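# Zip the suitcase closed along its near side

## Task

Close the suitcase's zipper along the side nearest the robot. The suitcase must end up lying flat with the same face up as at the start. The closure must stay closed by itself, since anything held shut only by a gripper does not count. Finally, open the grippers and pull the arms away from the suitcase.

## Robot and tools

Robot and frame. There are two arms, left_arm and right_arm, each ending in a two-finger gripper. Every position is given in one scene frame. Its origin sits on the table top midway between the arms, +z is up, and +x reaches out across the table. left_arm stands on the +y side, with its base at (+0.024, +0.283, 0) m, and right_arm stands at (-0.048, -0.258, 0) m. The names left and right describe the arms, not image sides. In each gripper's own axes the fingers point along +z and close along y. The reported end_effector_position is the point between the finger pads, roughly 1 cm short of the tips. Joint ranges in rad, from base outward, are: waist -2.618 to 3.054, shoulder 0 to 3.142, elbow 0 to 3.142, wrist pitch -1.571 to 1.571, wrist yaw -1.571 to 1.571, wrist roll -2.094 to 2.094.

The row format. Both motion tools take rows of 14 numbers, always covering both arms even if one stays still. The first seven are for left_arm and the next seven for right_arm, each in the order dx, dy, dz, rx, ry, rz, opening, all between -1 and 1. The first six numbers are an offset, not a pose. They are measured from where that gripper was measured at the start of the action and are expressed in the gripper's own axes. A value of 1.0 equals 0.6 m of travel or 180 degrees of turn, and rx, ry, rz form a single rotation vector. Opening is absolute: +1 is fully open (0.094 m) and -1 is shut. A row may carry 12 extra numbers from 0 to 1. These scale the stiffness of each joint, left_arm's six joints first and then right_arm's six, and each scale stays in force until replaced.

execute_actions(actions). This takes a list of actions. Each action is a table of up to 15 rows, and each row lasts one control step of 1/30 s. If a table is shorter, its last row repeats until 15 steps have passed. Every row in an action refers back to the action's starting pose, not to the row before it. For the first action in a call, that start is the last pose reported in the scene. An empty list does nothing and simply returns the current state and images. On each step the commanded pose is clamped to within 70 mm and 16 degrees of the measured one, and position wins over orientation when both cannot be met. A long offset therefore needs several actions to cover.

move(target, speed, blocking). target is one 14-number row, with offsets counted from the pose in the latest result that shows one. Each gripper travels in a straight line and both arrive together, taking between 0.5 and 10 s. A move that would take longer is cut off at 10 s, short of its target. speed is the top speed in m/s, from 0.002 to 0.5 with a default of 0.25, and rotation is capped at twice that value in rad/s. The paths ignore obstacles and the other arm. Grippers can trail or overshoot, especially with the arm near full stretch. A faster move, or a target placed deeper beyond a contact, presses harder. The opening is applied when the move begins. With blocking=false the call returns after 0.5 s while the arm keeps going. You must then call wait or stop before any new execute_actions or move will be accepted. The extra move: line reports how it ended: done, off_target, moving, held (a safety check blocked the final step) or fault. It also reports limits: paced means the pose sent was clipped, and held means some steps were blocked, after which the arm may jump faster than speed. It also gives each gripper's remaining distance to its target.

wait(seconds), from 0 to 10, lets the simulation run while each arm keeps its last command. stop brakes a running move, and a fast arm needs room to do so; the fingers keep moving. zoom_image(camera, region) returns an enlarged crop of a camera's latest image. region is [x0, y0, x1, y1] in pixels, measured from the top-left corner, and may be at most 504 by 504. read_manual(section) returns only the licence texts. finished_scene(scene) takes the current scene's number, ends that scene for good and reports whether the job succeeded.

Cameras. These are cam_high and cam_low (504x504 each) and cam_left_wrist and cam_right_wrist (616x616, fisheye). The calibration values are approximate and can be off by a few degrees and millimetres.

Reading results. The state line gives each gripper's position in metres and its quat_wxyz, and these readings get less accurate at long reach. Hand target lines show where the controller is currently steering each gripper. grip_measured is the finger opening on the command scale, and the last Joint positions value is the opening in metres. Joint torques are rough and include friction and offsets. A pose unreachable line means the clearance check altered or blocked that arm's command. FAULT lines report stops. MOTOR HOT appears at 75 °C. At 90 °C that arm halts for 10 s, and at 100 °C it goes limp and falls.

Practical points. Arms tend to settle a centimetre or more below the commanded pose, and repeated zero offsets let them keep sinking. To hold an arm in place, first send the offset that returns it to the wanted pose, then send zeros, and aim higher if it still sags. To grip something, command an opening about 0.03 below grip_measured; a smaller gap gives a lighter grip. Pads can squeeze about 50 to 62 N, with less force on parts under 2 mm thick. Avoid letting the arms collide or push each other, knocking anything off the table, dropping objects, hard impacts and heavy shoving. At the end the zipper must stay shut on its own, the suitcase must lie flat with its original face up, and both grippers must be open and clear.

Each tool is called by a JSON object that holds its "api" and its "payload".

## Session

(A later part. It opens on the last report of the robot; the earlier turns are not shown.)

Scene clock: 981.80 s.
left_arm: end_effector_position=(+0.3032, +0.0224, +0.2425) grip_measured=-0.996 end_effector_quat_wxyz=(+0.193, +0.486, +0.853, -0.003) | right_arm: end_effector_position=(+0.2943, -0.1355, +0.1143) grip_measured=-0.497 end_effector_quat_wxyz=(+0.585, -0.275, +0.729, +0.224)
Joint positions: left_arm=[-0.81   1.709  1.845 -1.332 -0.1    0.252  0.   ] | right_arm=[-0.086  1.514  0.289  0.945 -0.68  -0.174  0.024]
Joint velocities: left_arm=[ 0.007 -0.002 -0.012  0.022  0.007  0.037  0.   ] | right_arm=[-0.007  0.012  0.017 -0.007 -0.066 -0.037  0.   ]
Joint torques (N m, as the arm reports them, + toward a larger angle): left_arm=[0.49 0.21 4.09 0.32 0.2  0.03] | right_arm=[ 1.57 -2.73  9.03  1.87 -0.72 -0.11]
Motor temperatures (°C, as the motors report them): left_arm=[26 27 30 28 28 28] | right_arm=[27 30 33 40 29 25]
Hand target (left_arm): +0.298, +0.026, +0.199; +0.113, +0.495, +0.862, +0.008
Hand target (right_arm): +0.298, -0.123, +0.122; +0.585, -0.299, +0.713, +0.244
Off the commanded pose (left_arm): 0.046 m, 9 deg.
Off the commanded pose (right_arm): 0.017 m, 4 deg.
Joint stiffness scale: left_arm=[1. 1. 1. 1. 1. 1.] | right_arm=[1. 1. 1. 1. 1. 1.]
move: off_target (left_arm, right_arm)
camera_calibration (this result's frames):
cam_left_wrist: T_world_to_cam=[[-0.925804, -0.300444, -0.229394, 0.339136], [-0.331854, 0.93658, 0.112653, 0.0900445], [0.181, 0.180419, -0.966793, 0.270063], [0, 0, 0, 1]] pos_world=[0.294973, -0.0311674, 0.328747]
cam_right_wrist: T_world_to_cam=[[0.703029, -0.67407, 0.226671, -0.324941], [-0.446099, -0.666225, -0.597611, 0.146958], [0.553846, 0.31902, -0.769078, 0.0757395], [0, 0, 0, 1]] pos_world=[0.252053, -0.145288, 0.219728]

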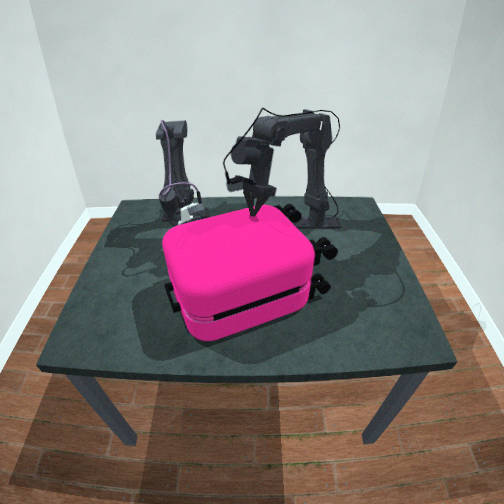

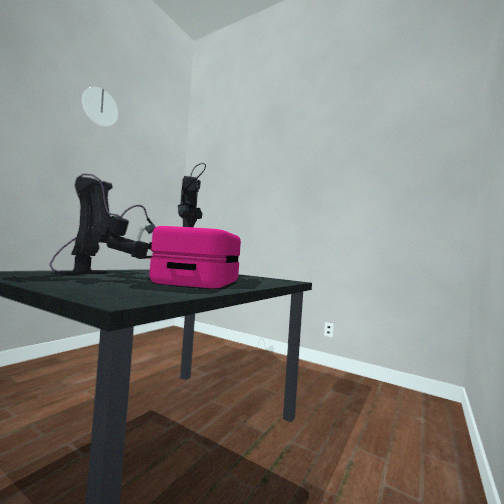

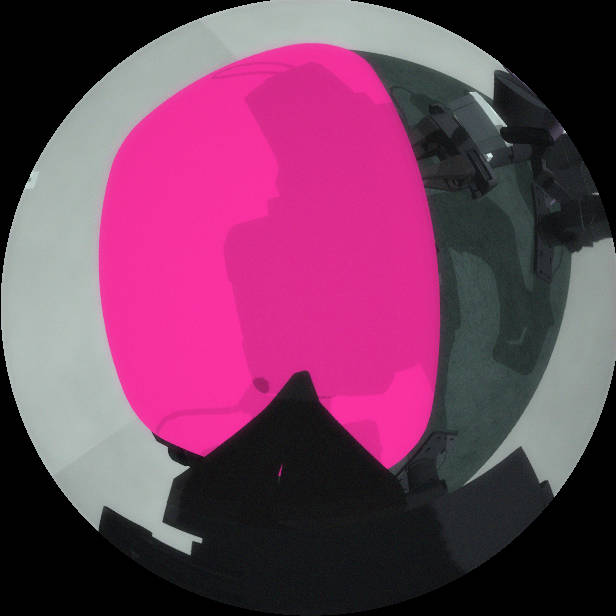

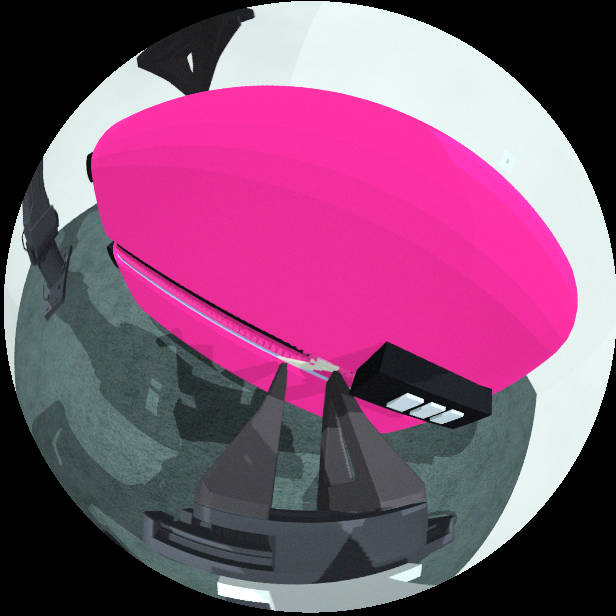

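{"api": "move", "payload": {"target": [0.02,-0.009,0.05,0.012,0.033,0.002,-1, -0.02,0.0,-0.07,0,0,0,-0.5], "speed": 0.08}}

{"api": "zoom_image", "payload": {"camera": "cam_right_wrist", "region": [260, 260, 400, 360]}}

Scene clock: 987.80 s.
left_arm: end_effector_position=(+0.3034, +0.0224, +0.2433) grip_measured=-0.996 end_effector_quat_wxyz=(+0.194, +0.485, +0.853, -0.003) | right_arm: end_effector_position=(+0.2685, -0.1596, +0.1285) grip_measured=-0.497 end_effector_quat_wxyz=(+0.577, -0.272, +0.737, +0.224)
Joint positions: left_arm=[-0.81   1.708  1.846 -1.332 -0.101  0.252  0.   ] | right_arm=[-0.208  1.269  0.25   0.681 -0.791 -0.227  0.024]
Joint velocities: left_arm=[ 0.007 -0.012 -0.002 -0.051  0.037 -0.066  0.   ] | right_arm=[-0.007  0.007 -0.032  0.037  0.022 -0.022  0.001]
Joint torques (N m, as the arm reports them, + toward a larger angle): left_arm=[ 0.37 -2.05  4.36  0.59  0.07  0.  ] | right_arm=[-1.07 -5.64  5.13  1.77 -0.37 -0.06]
Motor temperatures (°C, as the motors report them): left_arm=[26 27 31 28 28 28] | right_arm=[27 30 33 40 29 25]
Hand target (left_arm): +0.302, +0.025, +0.211; +0.139, +0.491, +0.860, +0.007
Hand target (right_arm): +0.266, -0.161, +0.135; +0.585, -0.276, +0.730, +0.222
Off the commanded pose (left_arm): 0.034 m, 6 deg.
Off the commanded pose (right_arm): 0.007 m, 1 deg.
Joint stiffness scale: left_arm=[1. 1. 1. 1. 1. 1.] | right_arm=[1. 1. 1. 1. 1. 1.]
move: off_target (left_arm)
camera_calibration (this result's frames):
cam_left_wrist: T_world_to_cam=[[-0.925174, -0.301031, -0.231155, 0.339778], [-0.332381, 0.936646, 0.110531, 0.0907497], [0.183237, 0.179092, -0.966618, 0.27013], [0, 0, 0, 1]] pos_world=[0.295019, -0.0310949, 0.329623]
cam_right_wrist: T_world_to_cam=[[0.705354, -0.676116, 0.21294, -0.325389], [-0.462056, -0.666349, -0.58522, 0.130546], [0.537569, 0.314397, -0.782415, 0.114025], [0, 0, 0, 1]] pos_world=[0.228537, -0.168861, 0.234901]

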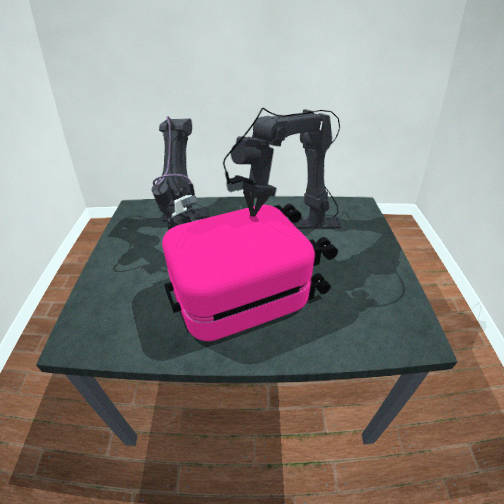

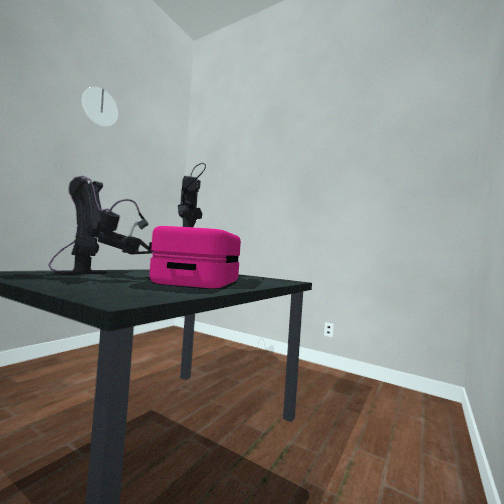

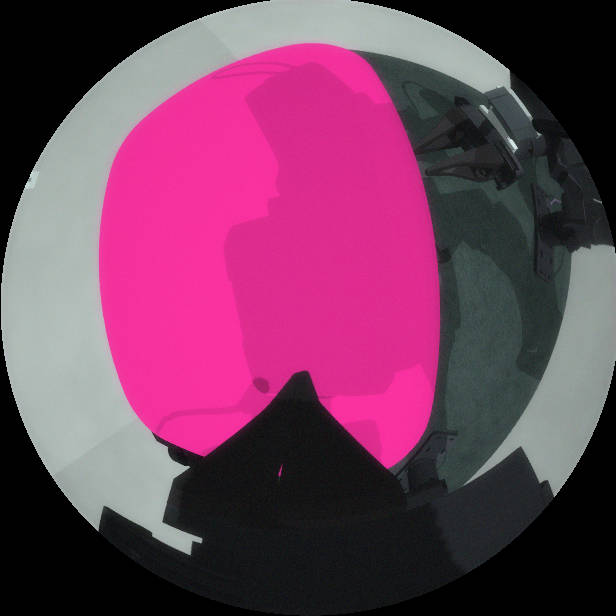

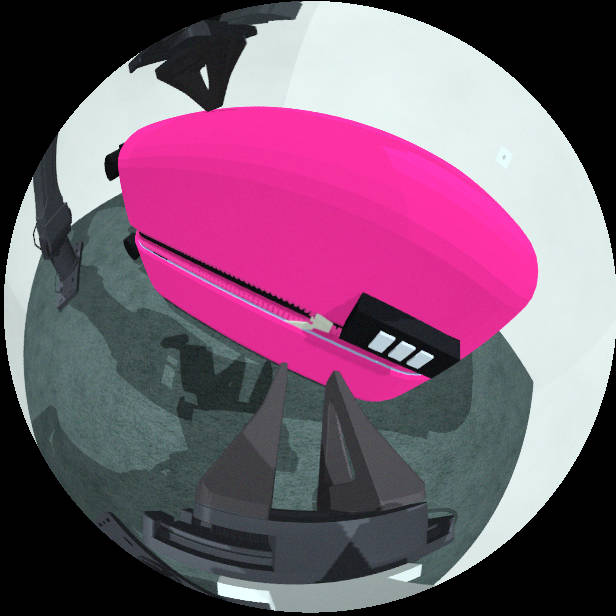

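Region (260, 260, 400, 360) of cam_right_wrist's 616x616 image, scaled by 3.600, with more detail than that image has; it fills the top 360 rows of this view, and the rest is white.

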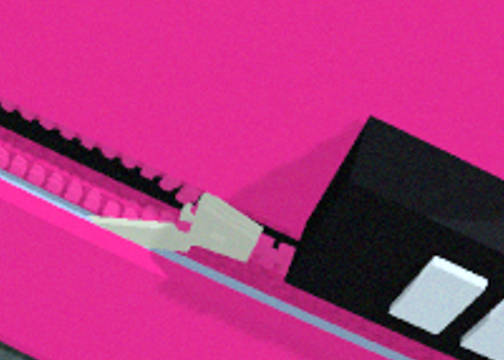

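{"api": "wait", "payload": {"seconds": 0}}

{"api": "zoom_image", "payload": {"camera": "cam_right_wrist", "region": [270, 290, 350, 350]}}

Scene clock: 991.73 s.
left_arm: end_effector_position=(+0.3034, +0.0224, +0.2433) grip_measured=-0.996 end_effector_quat_wxyz=(+0.194, +0.485, +0.853, -0.003) | right_arm: end_effector_position=(+0.2683, -0.1596, +0.1281) grip_measured=-0.497 end_effector_quat_wxyz=(+0.576, -0.272, +0.737, +0.225)
Joint positions: left_arm=[-0.81   1.708  1.846 -1.332 -0.101  0.252  0.   ] | right_arm=[-0.208  1.269  0.25   0.679 -0.791 -0.228  0.024]
Joint velocities: left_arm=[-0.007 -0.002 -0.002  0.022 -0.037 -0.037  0.001] | right_arm=[ 0.012  0.007  0.007  0.007  0.051 -0.022  0.   ]
Joint torques (N m, as the arm reports them, + toward a larger angle): left_arm=[ 0.56 -1.98  4.34  0.57  0.08  0.03] | right_arm=[-1.07 -5.56  5.18  1.76 -0.36 -0.06]
Motor temperatures (°C, as the motors report them): left_arm=[26 27 31 28 28 28] | right_arm=[27 30 33 40 28 25]
Hand target (left_arm): +0.302, +0.025, +0.211; +0.139, +0.491, +0.860, +0.007
Hand target (right_arm): +0.266, -0.161, +0.135; +0.585, -0.276, +0.730, +0.222
Off the commanded pose (left_arm): 0.034 m, 6 deg.
Off the commanded pose (right_arm): 0.008 m, 1 deg.
Joint stiffness scale: left_arm=[1. 1. 1. 1. 1. 1.] | right_arm=[1. 1. 1. 1. 1. 1.]
camera_calibration (this result's frames):
cam_left_wrist: T_world_to_cam=[[-0.925174, -0.301031, -0.231155, 0.339778], [-0.332381, 0.936646, 0.110531, 0.0907497], [0.183237, 0.179092, -0.966618, 0.27013], [0, 0, 0, 1]] pos_world=[0.295019, -0.0310949, 0.329623]
cam_right_wrist: T_world_to_cam=[[0.705854, -0.675918, 0.211907, -0.325154], [-0.462982, -0.666629, -0.584169, 0.130308], [0.536114, 0.314229, -0.783481, 0.114271], [0, 0, 0, 1]] pos_world=[0.22858, -0.168818, 0.234553]

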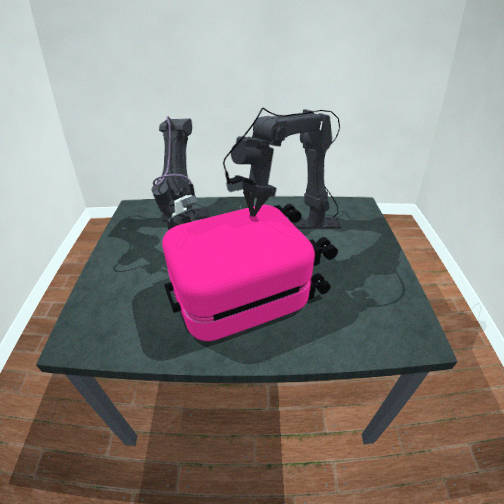

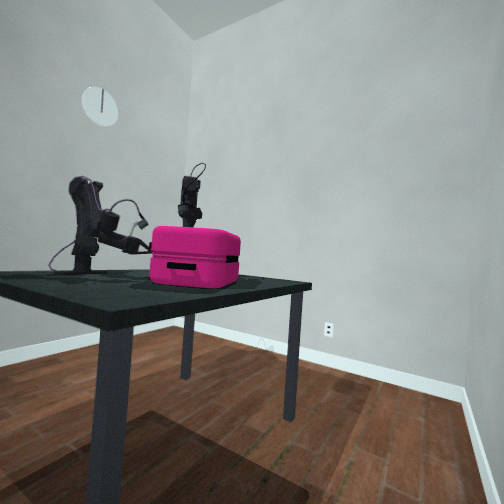

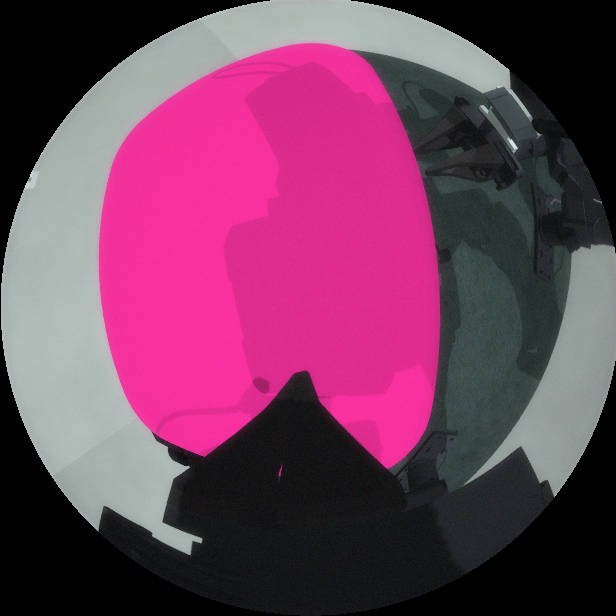

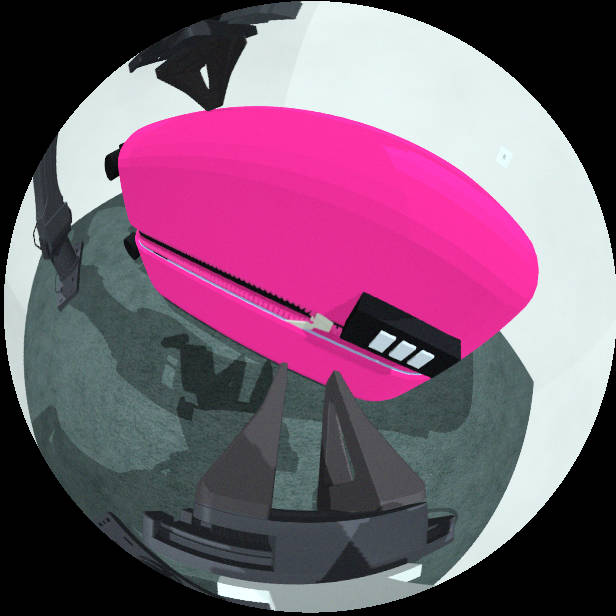

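Region (270, 290, 350, 350) of cam_right_wrist's 616x616 image, scaled by 6.300, with more detail than that image has; it fills the top 378 rows of this view, and the rest is white.

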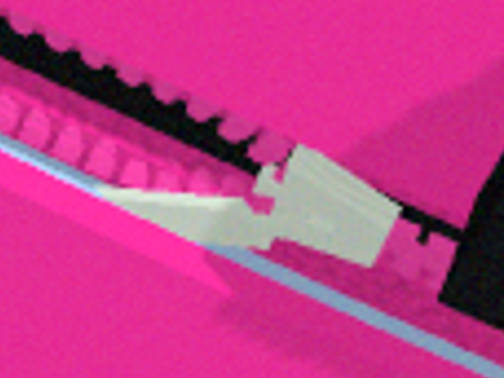

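{"api": "move", "payload": {"target": [0.02,-0.009,0.05,0.012,0.033,0.002,-1, -0.02,-0.009,0.05,0,-0.011,0,-0.5], "speed": 0.04}}

{"api": "zoom_image", "payload": {"camera": "cam_right_wrist", "region": [240, 300, 420, 430]}}

Scene clock: 1015.37 s.
left_arm: end_effector_position=(+0.3034, +0.0224, +0.2435) grip_measured=-0.996 end_effector_quat_wxyz=(+0.194, +0.485, +0.853, -0.003) | right_arm: end_effector_position=(+0.2875, -0.1456, +0.1234) grip_measured=-0.497 end_effector_quat_wxyz=(+0.578, -0.263, +0.737, +0.232)
Joint positions: left_arm=[-0.81   1.708  1.847 -1.332 -0.101  0.252  0.   ] | right_arm=[-0.132  1.412  0.288  0.821 -0.721 -0.164  0.024]
Joint velocities: left_arm=[ 0.022 -0.002  0.012  0.007  0.022  0.022  0.   ] | right_arm=[ 0.007 -0.007 -0.007  0.081  0.007  0.022 -0.   ]
Joint torques (N m, as the arm reports them, + toward a larger angle): left_arm=[ 0.4  -2.09  4.39  0.58  0.08  0.01] | right_arm=[ 1.06 -2.92  7.88  2.13 -0.11  0.06]
Motor temperatures (°C, as the motors report them): left_arm=[26 27 31 28 28 28] | right_arm=[26 31 32 40 27 25]
Hand target (left_arm): +0.302, +0.025, +0.212; +0.141, +0.491, +0.860, +0.007
Hand target (right_arm): +0.295, -0.142, +0.133; +0.589, -0.267, +0.727, +0.230
Off the commanded pose (left_arm): 0.033 m, 6 deg.
Off the commanded pose (right_arm): 0.013 m, 2 deg.
Joint stiffness scale: left_arm=[1. 1. 1. 1. 1. 1.] | right_arm=[1. 1. 1. 1. 1. 1.]
move: off_target (left_arm, right_arm)
camera_calibration (this result's frames):
cam_left_wrist: T_world_to_cam=[[-0.925113, -0.301095, -0.231318, 0.339856], [-0.33241, 0.936676, 0.110186, 0.0908334], [0.183494, 0.178827, -0.966618, 0.270265], [0, 0, 0, 1]] pos_world=[0.295008, -0.0310831, 0.329849]
cam_right_wrist: T_world_to_cam=[[0.703162, -0.684297, 0.193131, -0.326367], [-0.469462, -0.650812, -0.596699, 0.151474], [0.534012, 0.328908, -0.778878, 0.0980785], [0, 0, 0, 1]] pos_world=[0.248225, -0.15701, 0.229807]

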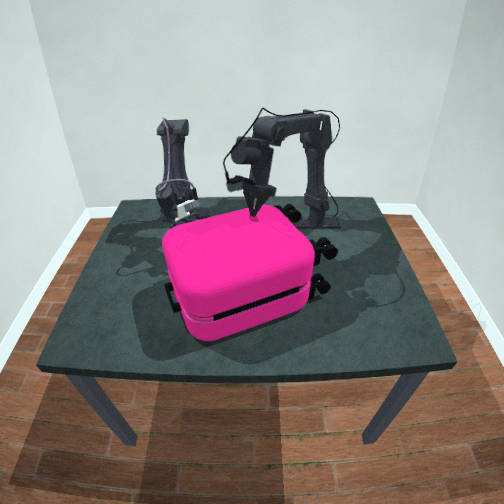

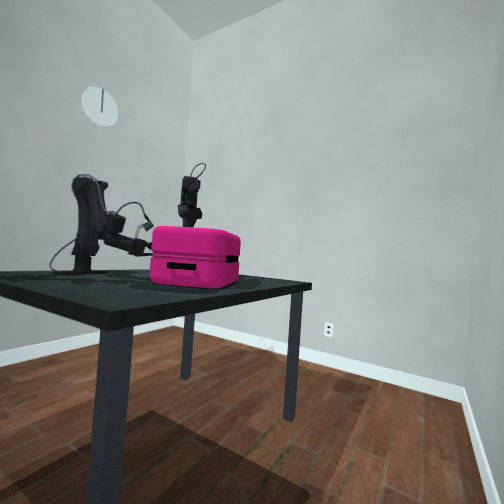

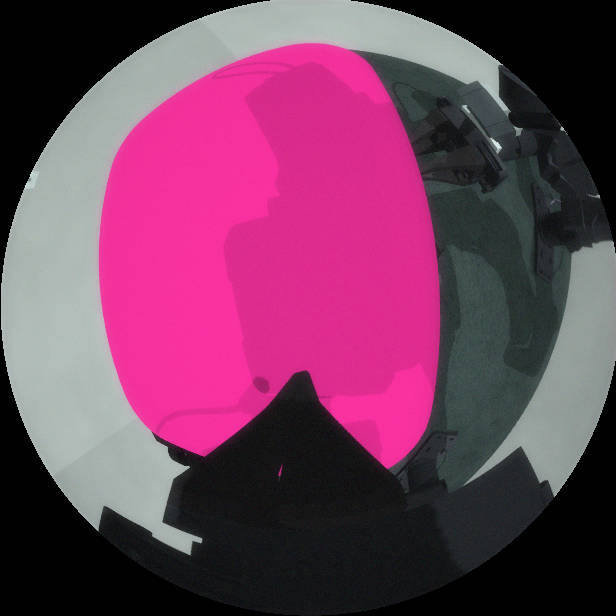

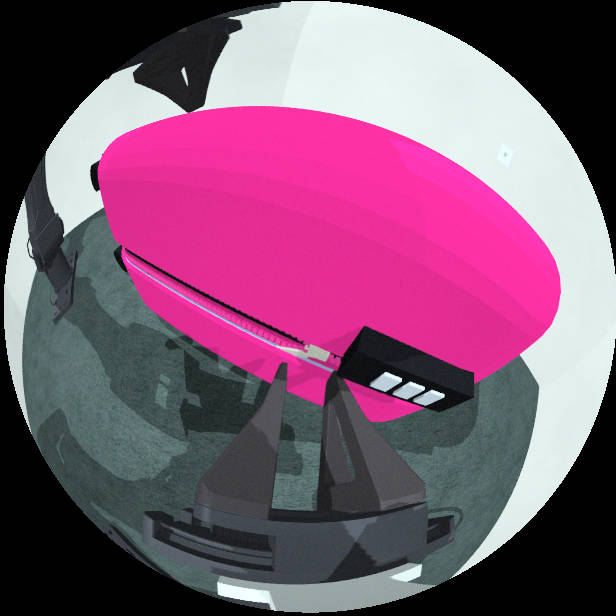

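Region (240, 300, 420, 430) of cam_right_wrist's 616x616 image, scaled by 2.800, with more detail than that image has.

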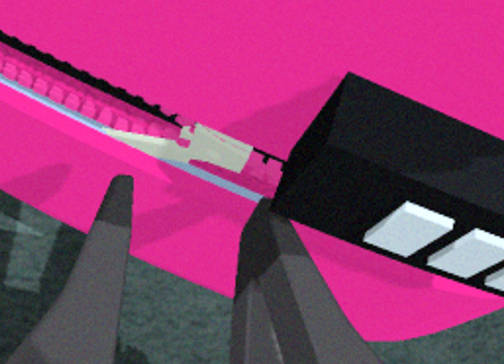

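{"api": "execute_actions", "payload": {"actions": [[[0.024,-0.011,0.06,0.014,0.04,0.002,-1, -0.019,-0.004,0.011,0,-0.011,0,-0.5],[0.026,-0.012,0.065,0.015,0.043,0.002,-1, -0.019,-0.005,0.012,0,-0.011,0,-0.5],[0.028,-0.013,0.07,0.016,0.046,0.002,-1, -0.019,-0.005,0.013,0,-0.011,0,-0.5],[0.03,-0.014,0.075,0.017,0.049,0.002,-1, -0.019,-0.006,0.015,0,-0.011,0,-0.5],[0.032,-0.015,0.08,0.018,0.052,0.002,-1, -0.018,-0.006,0.016,0,-0.011,0,-0.5],[0.034,-0.016,0.085,0.02,0.055,0.002,-1, -0.018,-0.007,0.017,0,-0.011,0,-0.5],[0.035,-0.017,0.09,0.021,0.058,0.002,-1, -0.018,-0.007,0.019,0,-0.011,0,-0.5],[0.035,-0.017,0.09,0.021,0.058,0.002,-1, -0.018,-0.008,0.02,0,-0.011,0,-0.5],[0.035,-0.017,0.09,0.021,0.058,0.002,-1, -0.017,-0.008,0.021,0,-0.011,0,-0.5],[0.035,-0.017,0.09,0.021,0.058,0.002,-1, -0.017,-0.009,0.023,0,-0.011,0,-0.5],[0.035,-0.017,0.09,0.021,0.058,0.002,-1, -0.017,-0.009,0.024,0,-0.011,0,-0.5],[0.035,-0.017,0.09,0.021,0.058,0.002,-1, -0.017,-0.01,0.025,0,-0.011,0,-0.5]]]}}

{"api": "wait", "payload": {"seconds": 0.5}}

{"api": "zoom_image", "payload": {"camera": "cam_right_wrist", "region": [240, 300, 420, 430]}}

Scene clock: 1029.67 s.
left_arm: end_effector_position=(+0.3034, +0.0223, +0.2419) grip_measured=-0.996 end_effector_quat_wxyz=(+0.191, +0.486, +0.853, -0.003) | right_arm: end_effector_position=(+0.2950, -0.1425, +0.1188) grip_measured=-0.497 end_effector_quat_wxyz=(+0.576, -0.254, +0.739, +0.240)
Joint positions: left_arm=[-0.81   1.712  1.847 -1.334 -0.101  0.252  0.   ] | right_arm=[-0.118  1.477  0.304  0.877 -0.708 -0.132  0.024]
Joint velocities: left_arm=[-0.007 -0.007  0.007 -0.007  0.022 -0.022 -0.   ] | right_arm=[ 0.002  0.007  0.042  0.022 -0.007 -0.007 -0.001]
Joint torques (N m, as the arm reports them, + toward a larger angle): left_arm=[ 0.69  1.57  2.58  0.42  0.14 -0.04] | right_arm=[ 1.12 -3.47  7.39  2.11 -0.09  0.03]
Motor temperatures (°C, as the motors report them): left_arm=[26 27 31 28 28 28] | right_arm=[26 30 33 40 26 25]
Hand target (left_arm): +0.299, +0.027, +0.188; +0.100, +0.492, +0.865, +0.014
Hand target (right_arm): +0.303, -0.139, +0.130; +0.590, -0.258, +0.727, +0.237
Off the commanded pose (left_arm): 0.057 m, 11 deg.
Off the commanded pose (right_arm): 0.015 m, 2 deg.
Joint stiffness scale: left_arm=[1. 1. 1. 1. 1. 1.] | right_arm=[1. 1. 1. 1. 1. 1.]
camera_calibration (this result's frames):
cam_left_wrist: T_world_to_cam=[[-0.926028, -0.300149, -0.228872, 0.339176], [-0.331961, 0.936213, 0.115359, 0.089657], [0.179648, 0.182802, -0.966597, 0.269837], [0, 0, 0, 1]] pos_world=[0.295374, -0.0314616, 0.328109]
cam_right_wrist: T_world_to_cam=[[0.702216, -0.691376, 0.169975, -0.32664], [-0.481029, -0.636732, -0.602647, 0.160379], [0.524884, 0.341425, -0.779696, 0.0940868], [0, 0, 0, 1]] pos_world=[0.257134, -0.155836, 0.225532]

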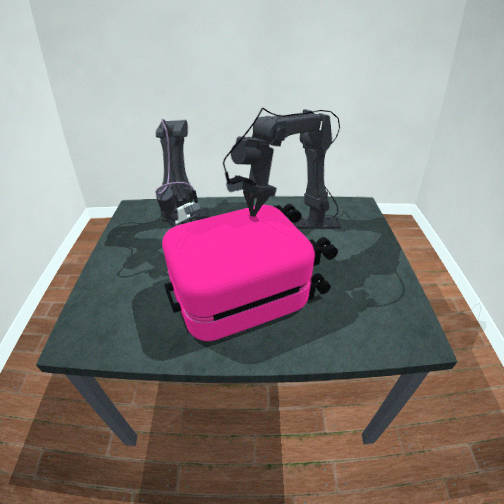

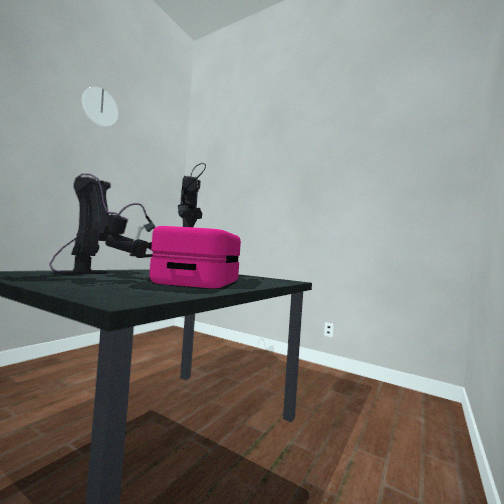

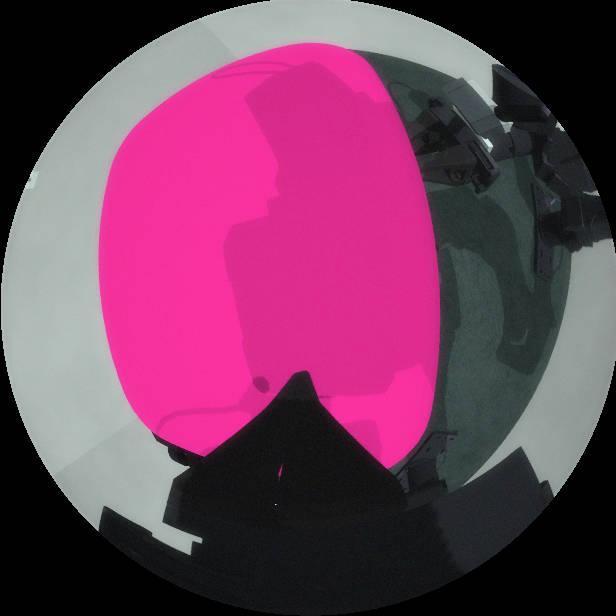

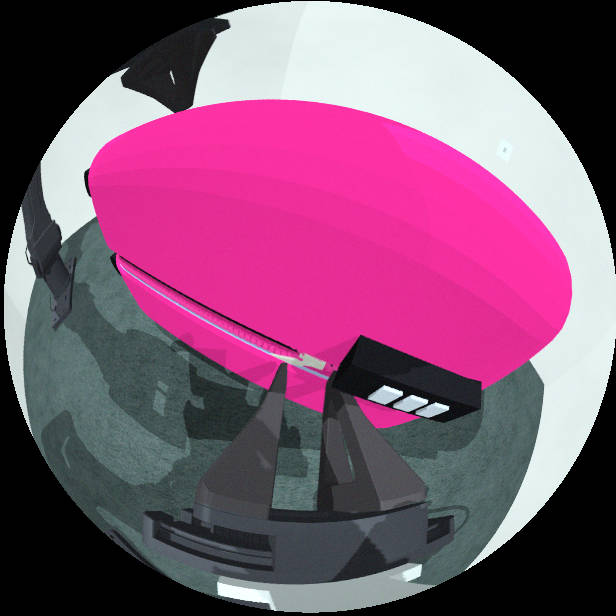

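Scene clock: 1030.17 s.
left_arm: end_effector_position=(+0.3034, +0.0223, +0.2419) grip_measured=-0.996 end_effector_quat_wxyz=(+0.191, +0.486, +0.853, -0.003) | right_arm: end_effector_position=(+0.2959, -0.1427, +0.1208) grip_measured=-0.497 end_effector_quat_wxyz=(+0.579, -0.254, +0.737, +0.238)
Joint positions: left_arm=[-0.81   1.712  1.847 -1.334 -0.101  0.252  0.   ] | right_arm=[-0.118  1.478  0.305  0.886 -0.707 -0.13   0.024]
Joint velocities: left_arm=[-0.032 -0.002 -0.002 -0.022 -0.037  0.007  0.001] | right_arm=[-0.002  0.007 -0.012  0.022  0.007 -0.037  0.   ]
Joint torques (N m, as the arm reports them, + toward a larger angle): left_arm=[ 0.57  1.55  2.66  0.4   0.16 -0.04] | right_arm=[ 1.11 -3.35  7.46  2.13 -0.07  0.06]
Motor temperatures (°C, as the motors report them): left_arm=[26 27 31 28 28 28] | right_arm=[26 30 33 40 26 25]
Hand target (left_arm): +0.299, +0.027, +0.188; +0.100, +0.492, +0.865, +0.014
Hand target (right_arm): +0.303, -0.139, +0.130; +0.590, -0.258, +0.727, +0.237
Off the commanded pose (left_arm): 0.057 m, 11 deg.
Off the commanded pose (right_arm): 0.013 m, 2 deg.
Joint stiffness scale: left_arm=[1. 1. 1. 1. 1. 1.] | right_arm=[1. 1. 1. 1. 1. 1.]
wait: 0.50 s; at rest by 0.20 s
camera_calibration (this result's frames):
cam_left_wrist: T_world_to_cam=[[-0.926028, -0.300149, -0.228872, 0.339176], [-0.331961, 0.936213, 0.115359, 0.089657], [0.179648, 0.182802, -0.966597, 0.269837], [0, 0, 0, 1]] pos_world=[0.295374, -0.0314616, 0.328109]
cam_right_wrist: T_world_to_cam=[[0.699657, -0.692718, 0.174994, -0.327819], [-0.476938, -0.635185, -0.607511, 0.161571], [0.531987, 0.341588, -0.774795, 0.0925534], [0, 0, 0, 1]] pos_world=[0.257183, -0.156073, 0.227233]

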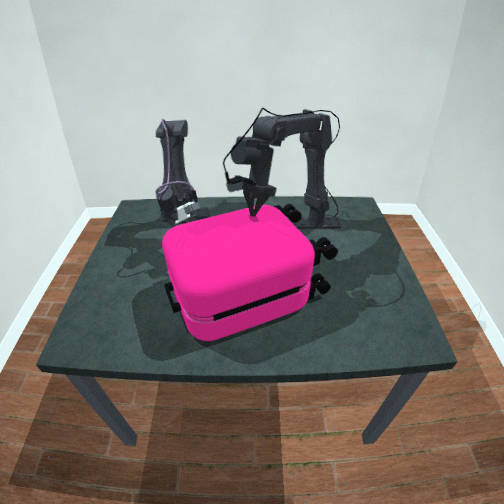

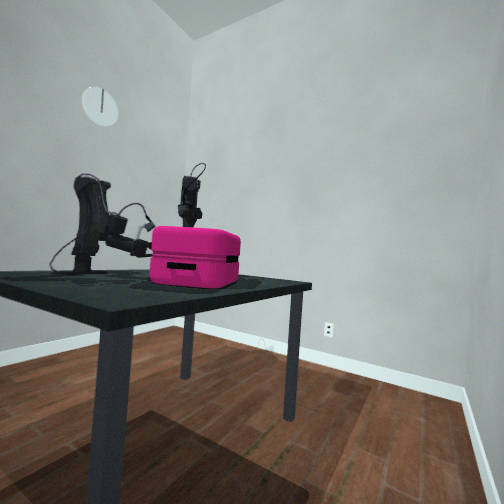

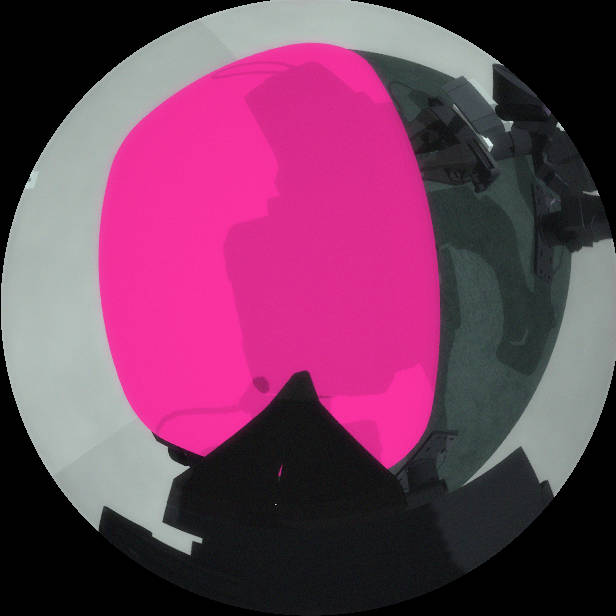

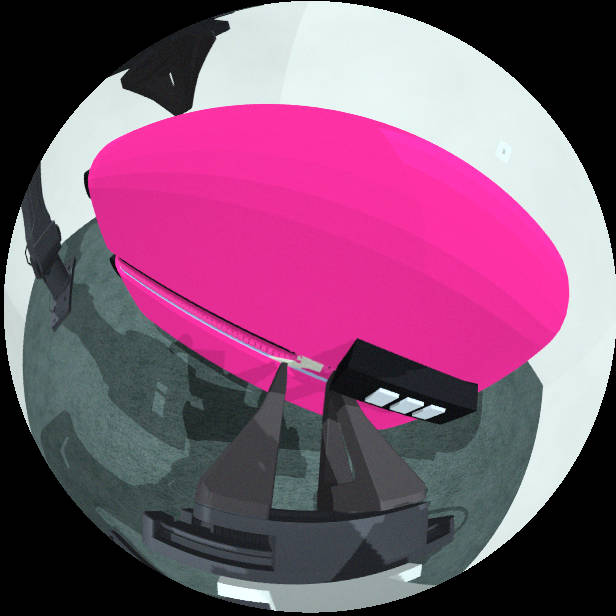

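Region (240, 300, 420, 430) of cam_right_wrist's 616x616 image, scaled by 2.800, with more detail than that image has.

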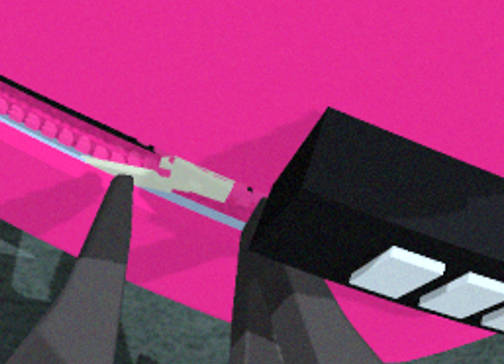

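{"api": "execute_actions", "payload": {"actions": []}}

Scene clock: 1050.93 s.
left_arm: end_effector_position=(+0.3034, +0.0223, +0.2419) grip_measured=-0.996 end_effector_quat_wxyz=(+0.191, +0.486, +0.853, -0.003) | right_arm: end_effector_position=(+0.2959, -0.1427, +0.1208) grip_measured=-0.497 end_effector_quat_wxyz=(+0.579, -0.254, +0.737, +0.238)
Joint positions: left_arm=[-0.81   1.712  1.847 -1.334 -0.101  0.252  0.   ] | right_arm=[-0.118  1.478  0.305  0.886 -0.707 -0.13   0.024]
Joint velocities: left_arm=[-0.002  0.002  0.012 -0.051 -0.007 -0.022  0.   ] | right_arm=[-0.022 -0.017 -0.022  0.066  0.037  0.081 -0.   ]
Joint torques (N m, as the arm reports them, + toward a larger angle): left_arm=[ 0.68  1.6   2.51  0.41  0.16 -0.06] | right_arm=[ 1.12 -3.39  7.52  2.14 -0.05  0.06]
Motor temperatures (°C, as the motors report them): left_arm=[26 27 30 28 28 28] | right_arm=[26 30 33 41 26 25]
Hand target (left_arm): +0.299, +0.027, +0.188; +0.100, +0.492, +0.865, +0.014
Hand target (right_arm): +0.303, -0.139, +0.130; +0.590, -0.258, +0.727, +0.237
Off the commanded pose (left_arm): 0.057 m, 11 deg.
Off the commanded pose (right_arm): 0.013 m, 2 deg.
Joint stiffness scale: left_arm=[1. 1. 1. 1. 1. 1.] | right_arm=[1. 1. 1. 1. 1. 1.]
camera_calibration (this result's frames):
cam_left_wrist: T_world_to_cam=[[-0.926028, -0.300149, -0.228872, 0.339176], [-0.331961, 0.936213, 0.115359, 0.089657], [0.179648, 0.182802, -0.966597, 0.269837], [0, 0, 0, 1]] pos_world=[0.295374, -0.0314616, 0.328109]
cam_right_wrist: T_world_to_cam=[[0.699657, -0.692718, 0.174994, -0.327819], [-0.476938, -0.635185, -0.607511, 0.161571], [0.531987, 0.341588, -0.774795, 0.0925534], [0, 0, 0, 1]] pos_world=[0.257183, -0.156073, 0.227233]

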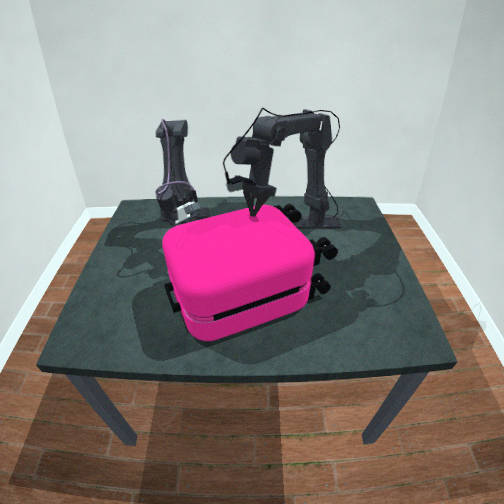

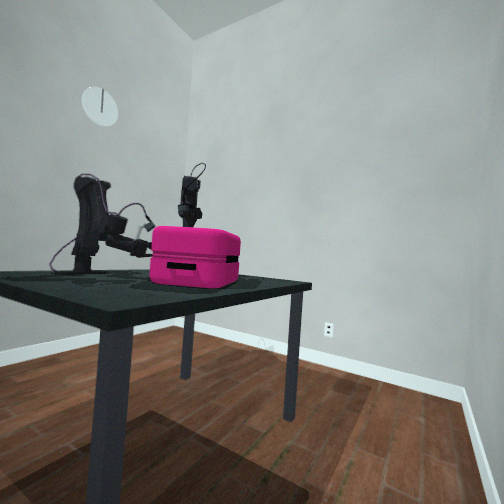

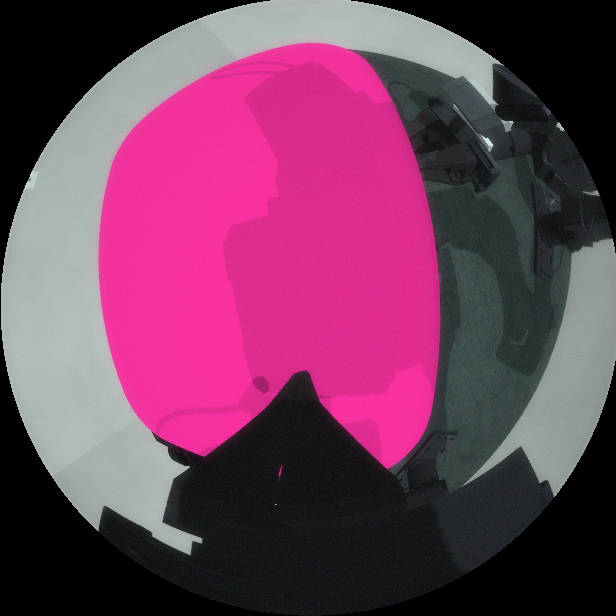

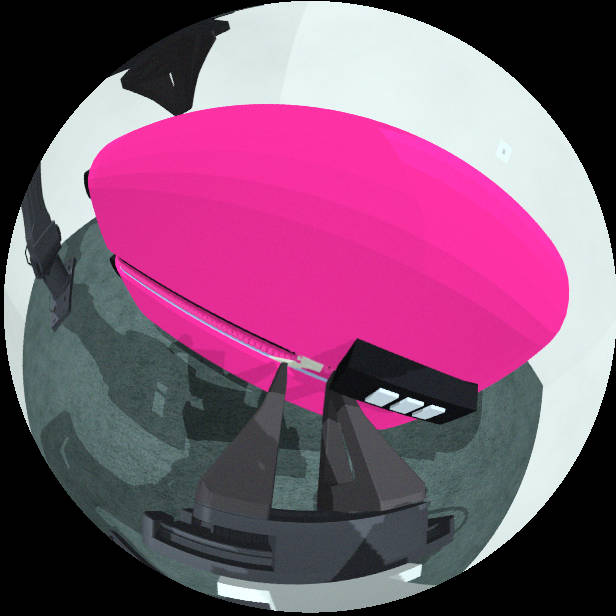

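{"api": "zoom_image", "payload": {"camera": "cam_right_wrist", "region": [220, 310, 400, 430]}}

Region (220, 310, 400, 430) of cam_right_wrist's 616x616 image, scaled by 2.800, with more detail than that image has.

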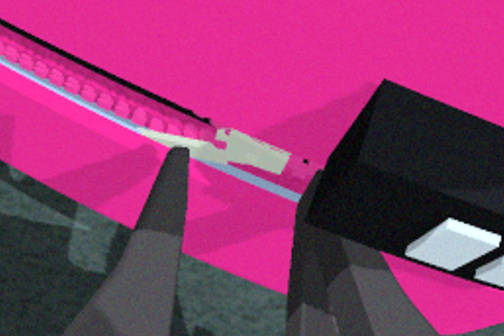

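{"api": "execute_actions", "payload": {"actions": [[[0.035,-0.017,0.09,0.021,0.058,0.002,-1,-0.019,0.002,0.016,0,-0.011,0,-0.5]],[[0.035,-0.017,0.09,0.021,0.058,0.002,-1,-0.019,0.012,0.014,-0.008,-0.011,0,-0.5]],[[0.035,-0.017,0.09,0.021,0.058,0.002,-1,-0.019,0.018,0.016,-0.015,-0.011,0,-0.5]]]}}

{"api": "zoom_image", "payload": {"camera": "cam_right_wrist", "region": [220, 310, 400, 430]}}

Scene clock: 1062.97 s.
left_arm: end_effector_position=(+0.3034, +0.0223, +0.2419) grip_measured=-0.996 end_effector_quat_wxyz=(+0.191, +0.486, +0.853, -0.003) | right_arm: end_effector_position=(+0.2972, -0.1388, +0.1222) grip_measured=-0.497 end_effector_quat_wxyz=(+0.572, -0.220, +0.745, +0.264)
Joint positions: left_arm=[-0.81   1.712  1.847 -1.334 -0.101  0.252  0.   ] | right_arm=[-0.099  1.486  0.305  0.909 -0.688 -0.029  0.024]
Joint velocities: left_arm=[-0.022 -0.022 -0.012 -0.007 -0.007 -0.037 -0.   ] | right_arm=[ 0.007 -0.007 -0.017  0.007 -0.051  0.022  0.001]
Joint torques (N m, as the arm reports them, + toward a larger angle): left_arm=[ 0.64  1.71  2.49  0.38  0.18 -0.03] | right_arm=[ 3.18 -2.83  6.8   2.45 -0.32  0.04]
Motor temperatures (°C, as the motors report them): left_arm=[26 27 30 28 28 28] | right_arm=[26 30 33 41 26 25]
Hand target (left_arm): +0.299, +0.028, +0.187; +0.098, +0.492, +0.865, +0.015
Hand target (right_arm): +0.299, -0.124, +0.132; +0.581, -0.241, +0.726, +0.276
Off the commanded pose (left_arm): 0.059 m, 11 deg.
Off the commanded pose (right_arm): 0.018 m, 4 deg.
Joint stiffness scale: left_arm=[1. 1. 1. 1. 1. 1.] | right_arm=[1. 1. 1. 1. 1. 1.]
camera_calibration (this result's frames):
cam_left_wrist: T_world_to_cam=[[-0.926028, -0.300149, -0.228872, 0.339176], [-0.331961, 0.936213, 0.115359, 0.089657], [0.179648, 0.182802, -0.966597, 0.269837], [0, 0, 0, 1]] pos_world=[0.295374, -0.0314616, 0.328109]
cam_right_wrist: T_world_to_cam=[[0.691844, -0.716263, 0.0912068, -0.316911], [-0.520497, -0.582278, -0.624528, 0.187822], [0.500434, 0.384603, -0.775658, 0.107084], [0, 0, 0, 1]] pos_world=[0.263425, -0.158812, 0.229265]

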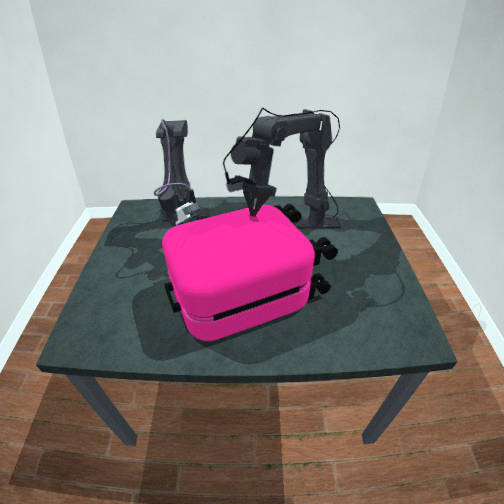

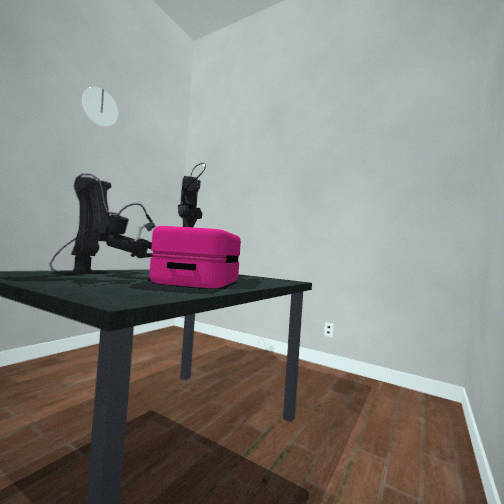

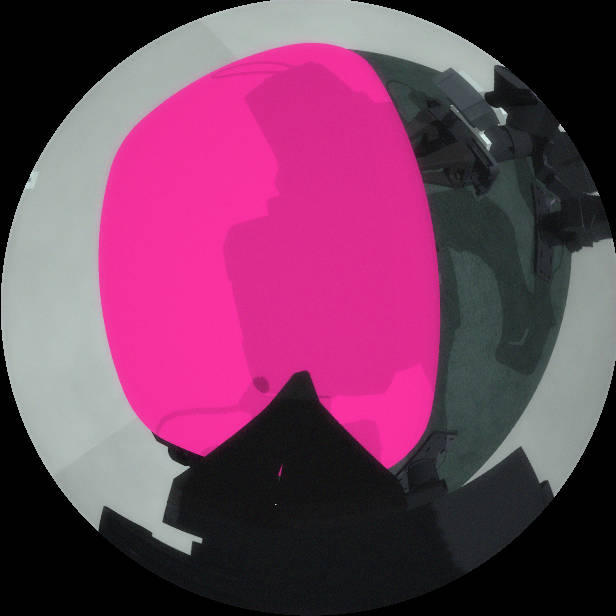

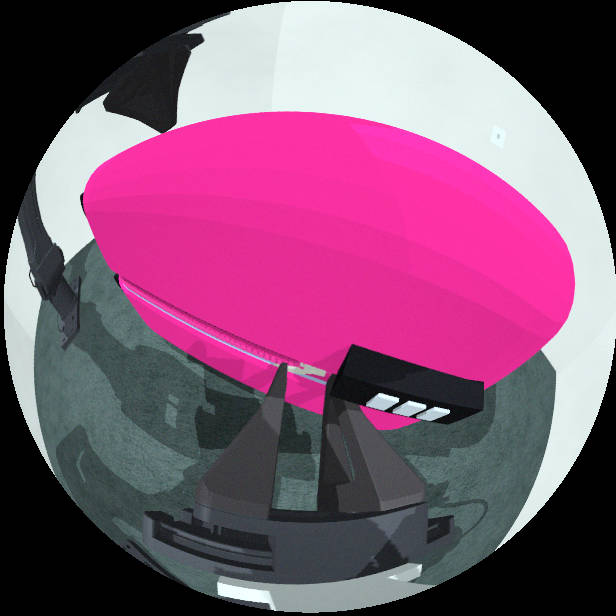

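Region (220, 310, 400, 430) of cam_right_wrist's 616x616 image, scaled by 2.800, with more detail than that image has.

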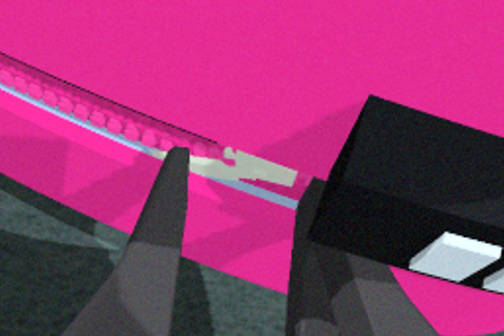

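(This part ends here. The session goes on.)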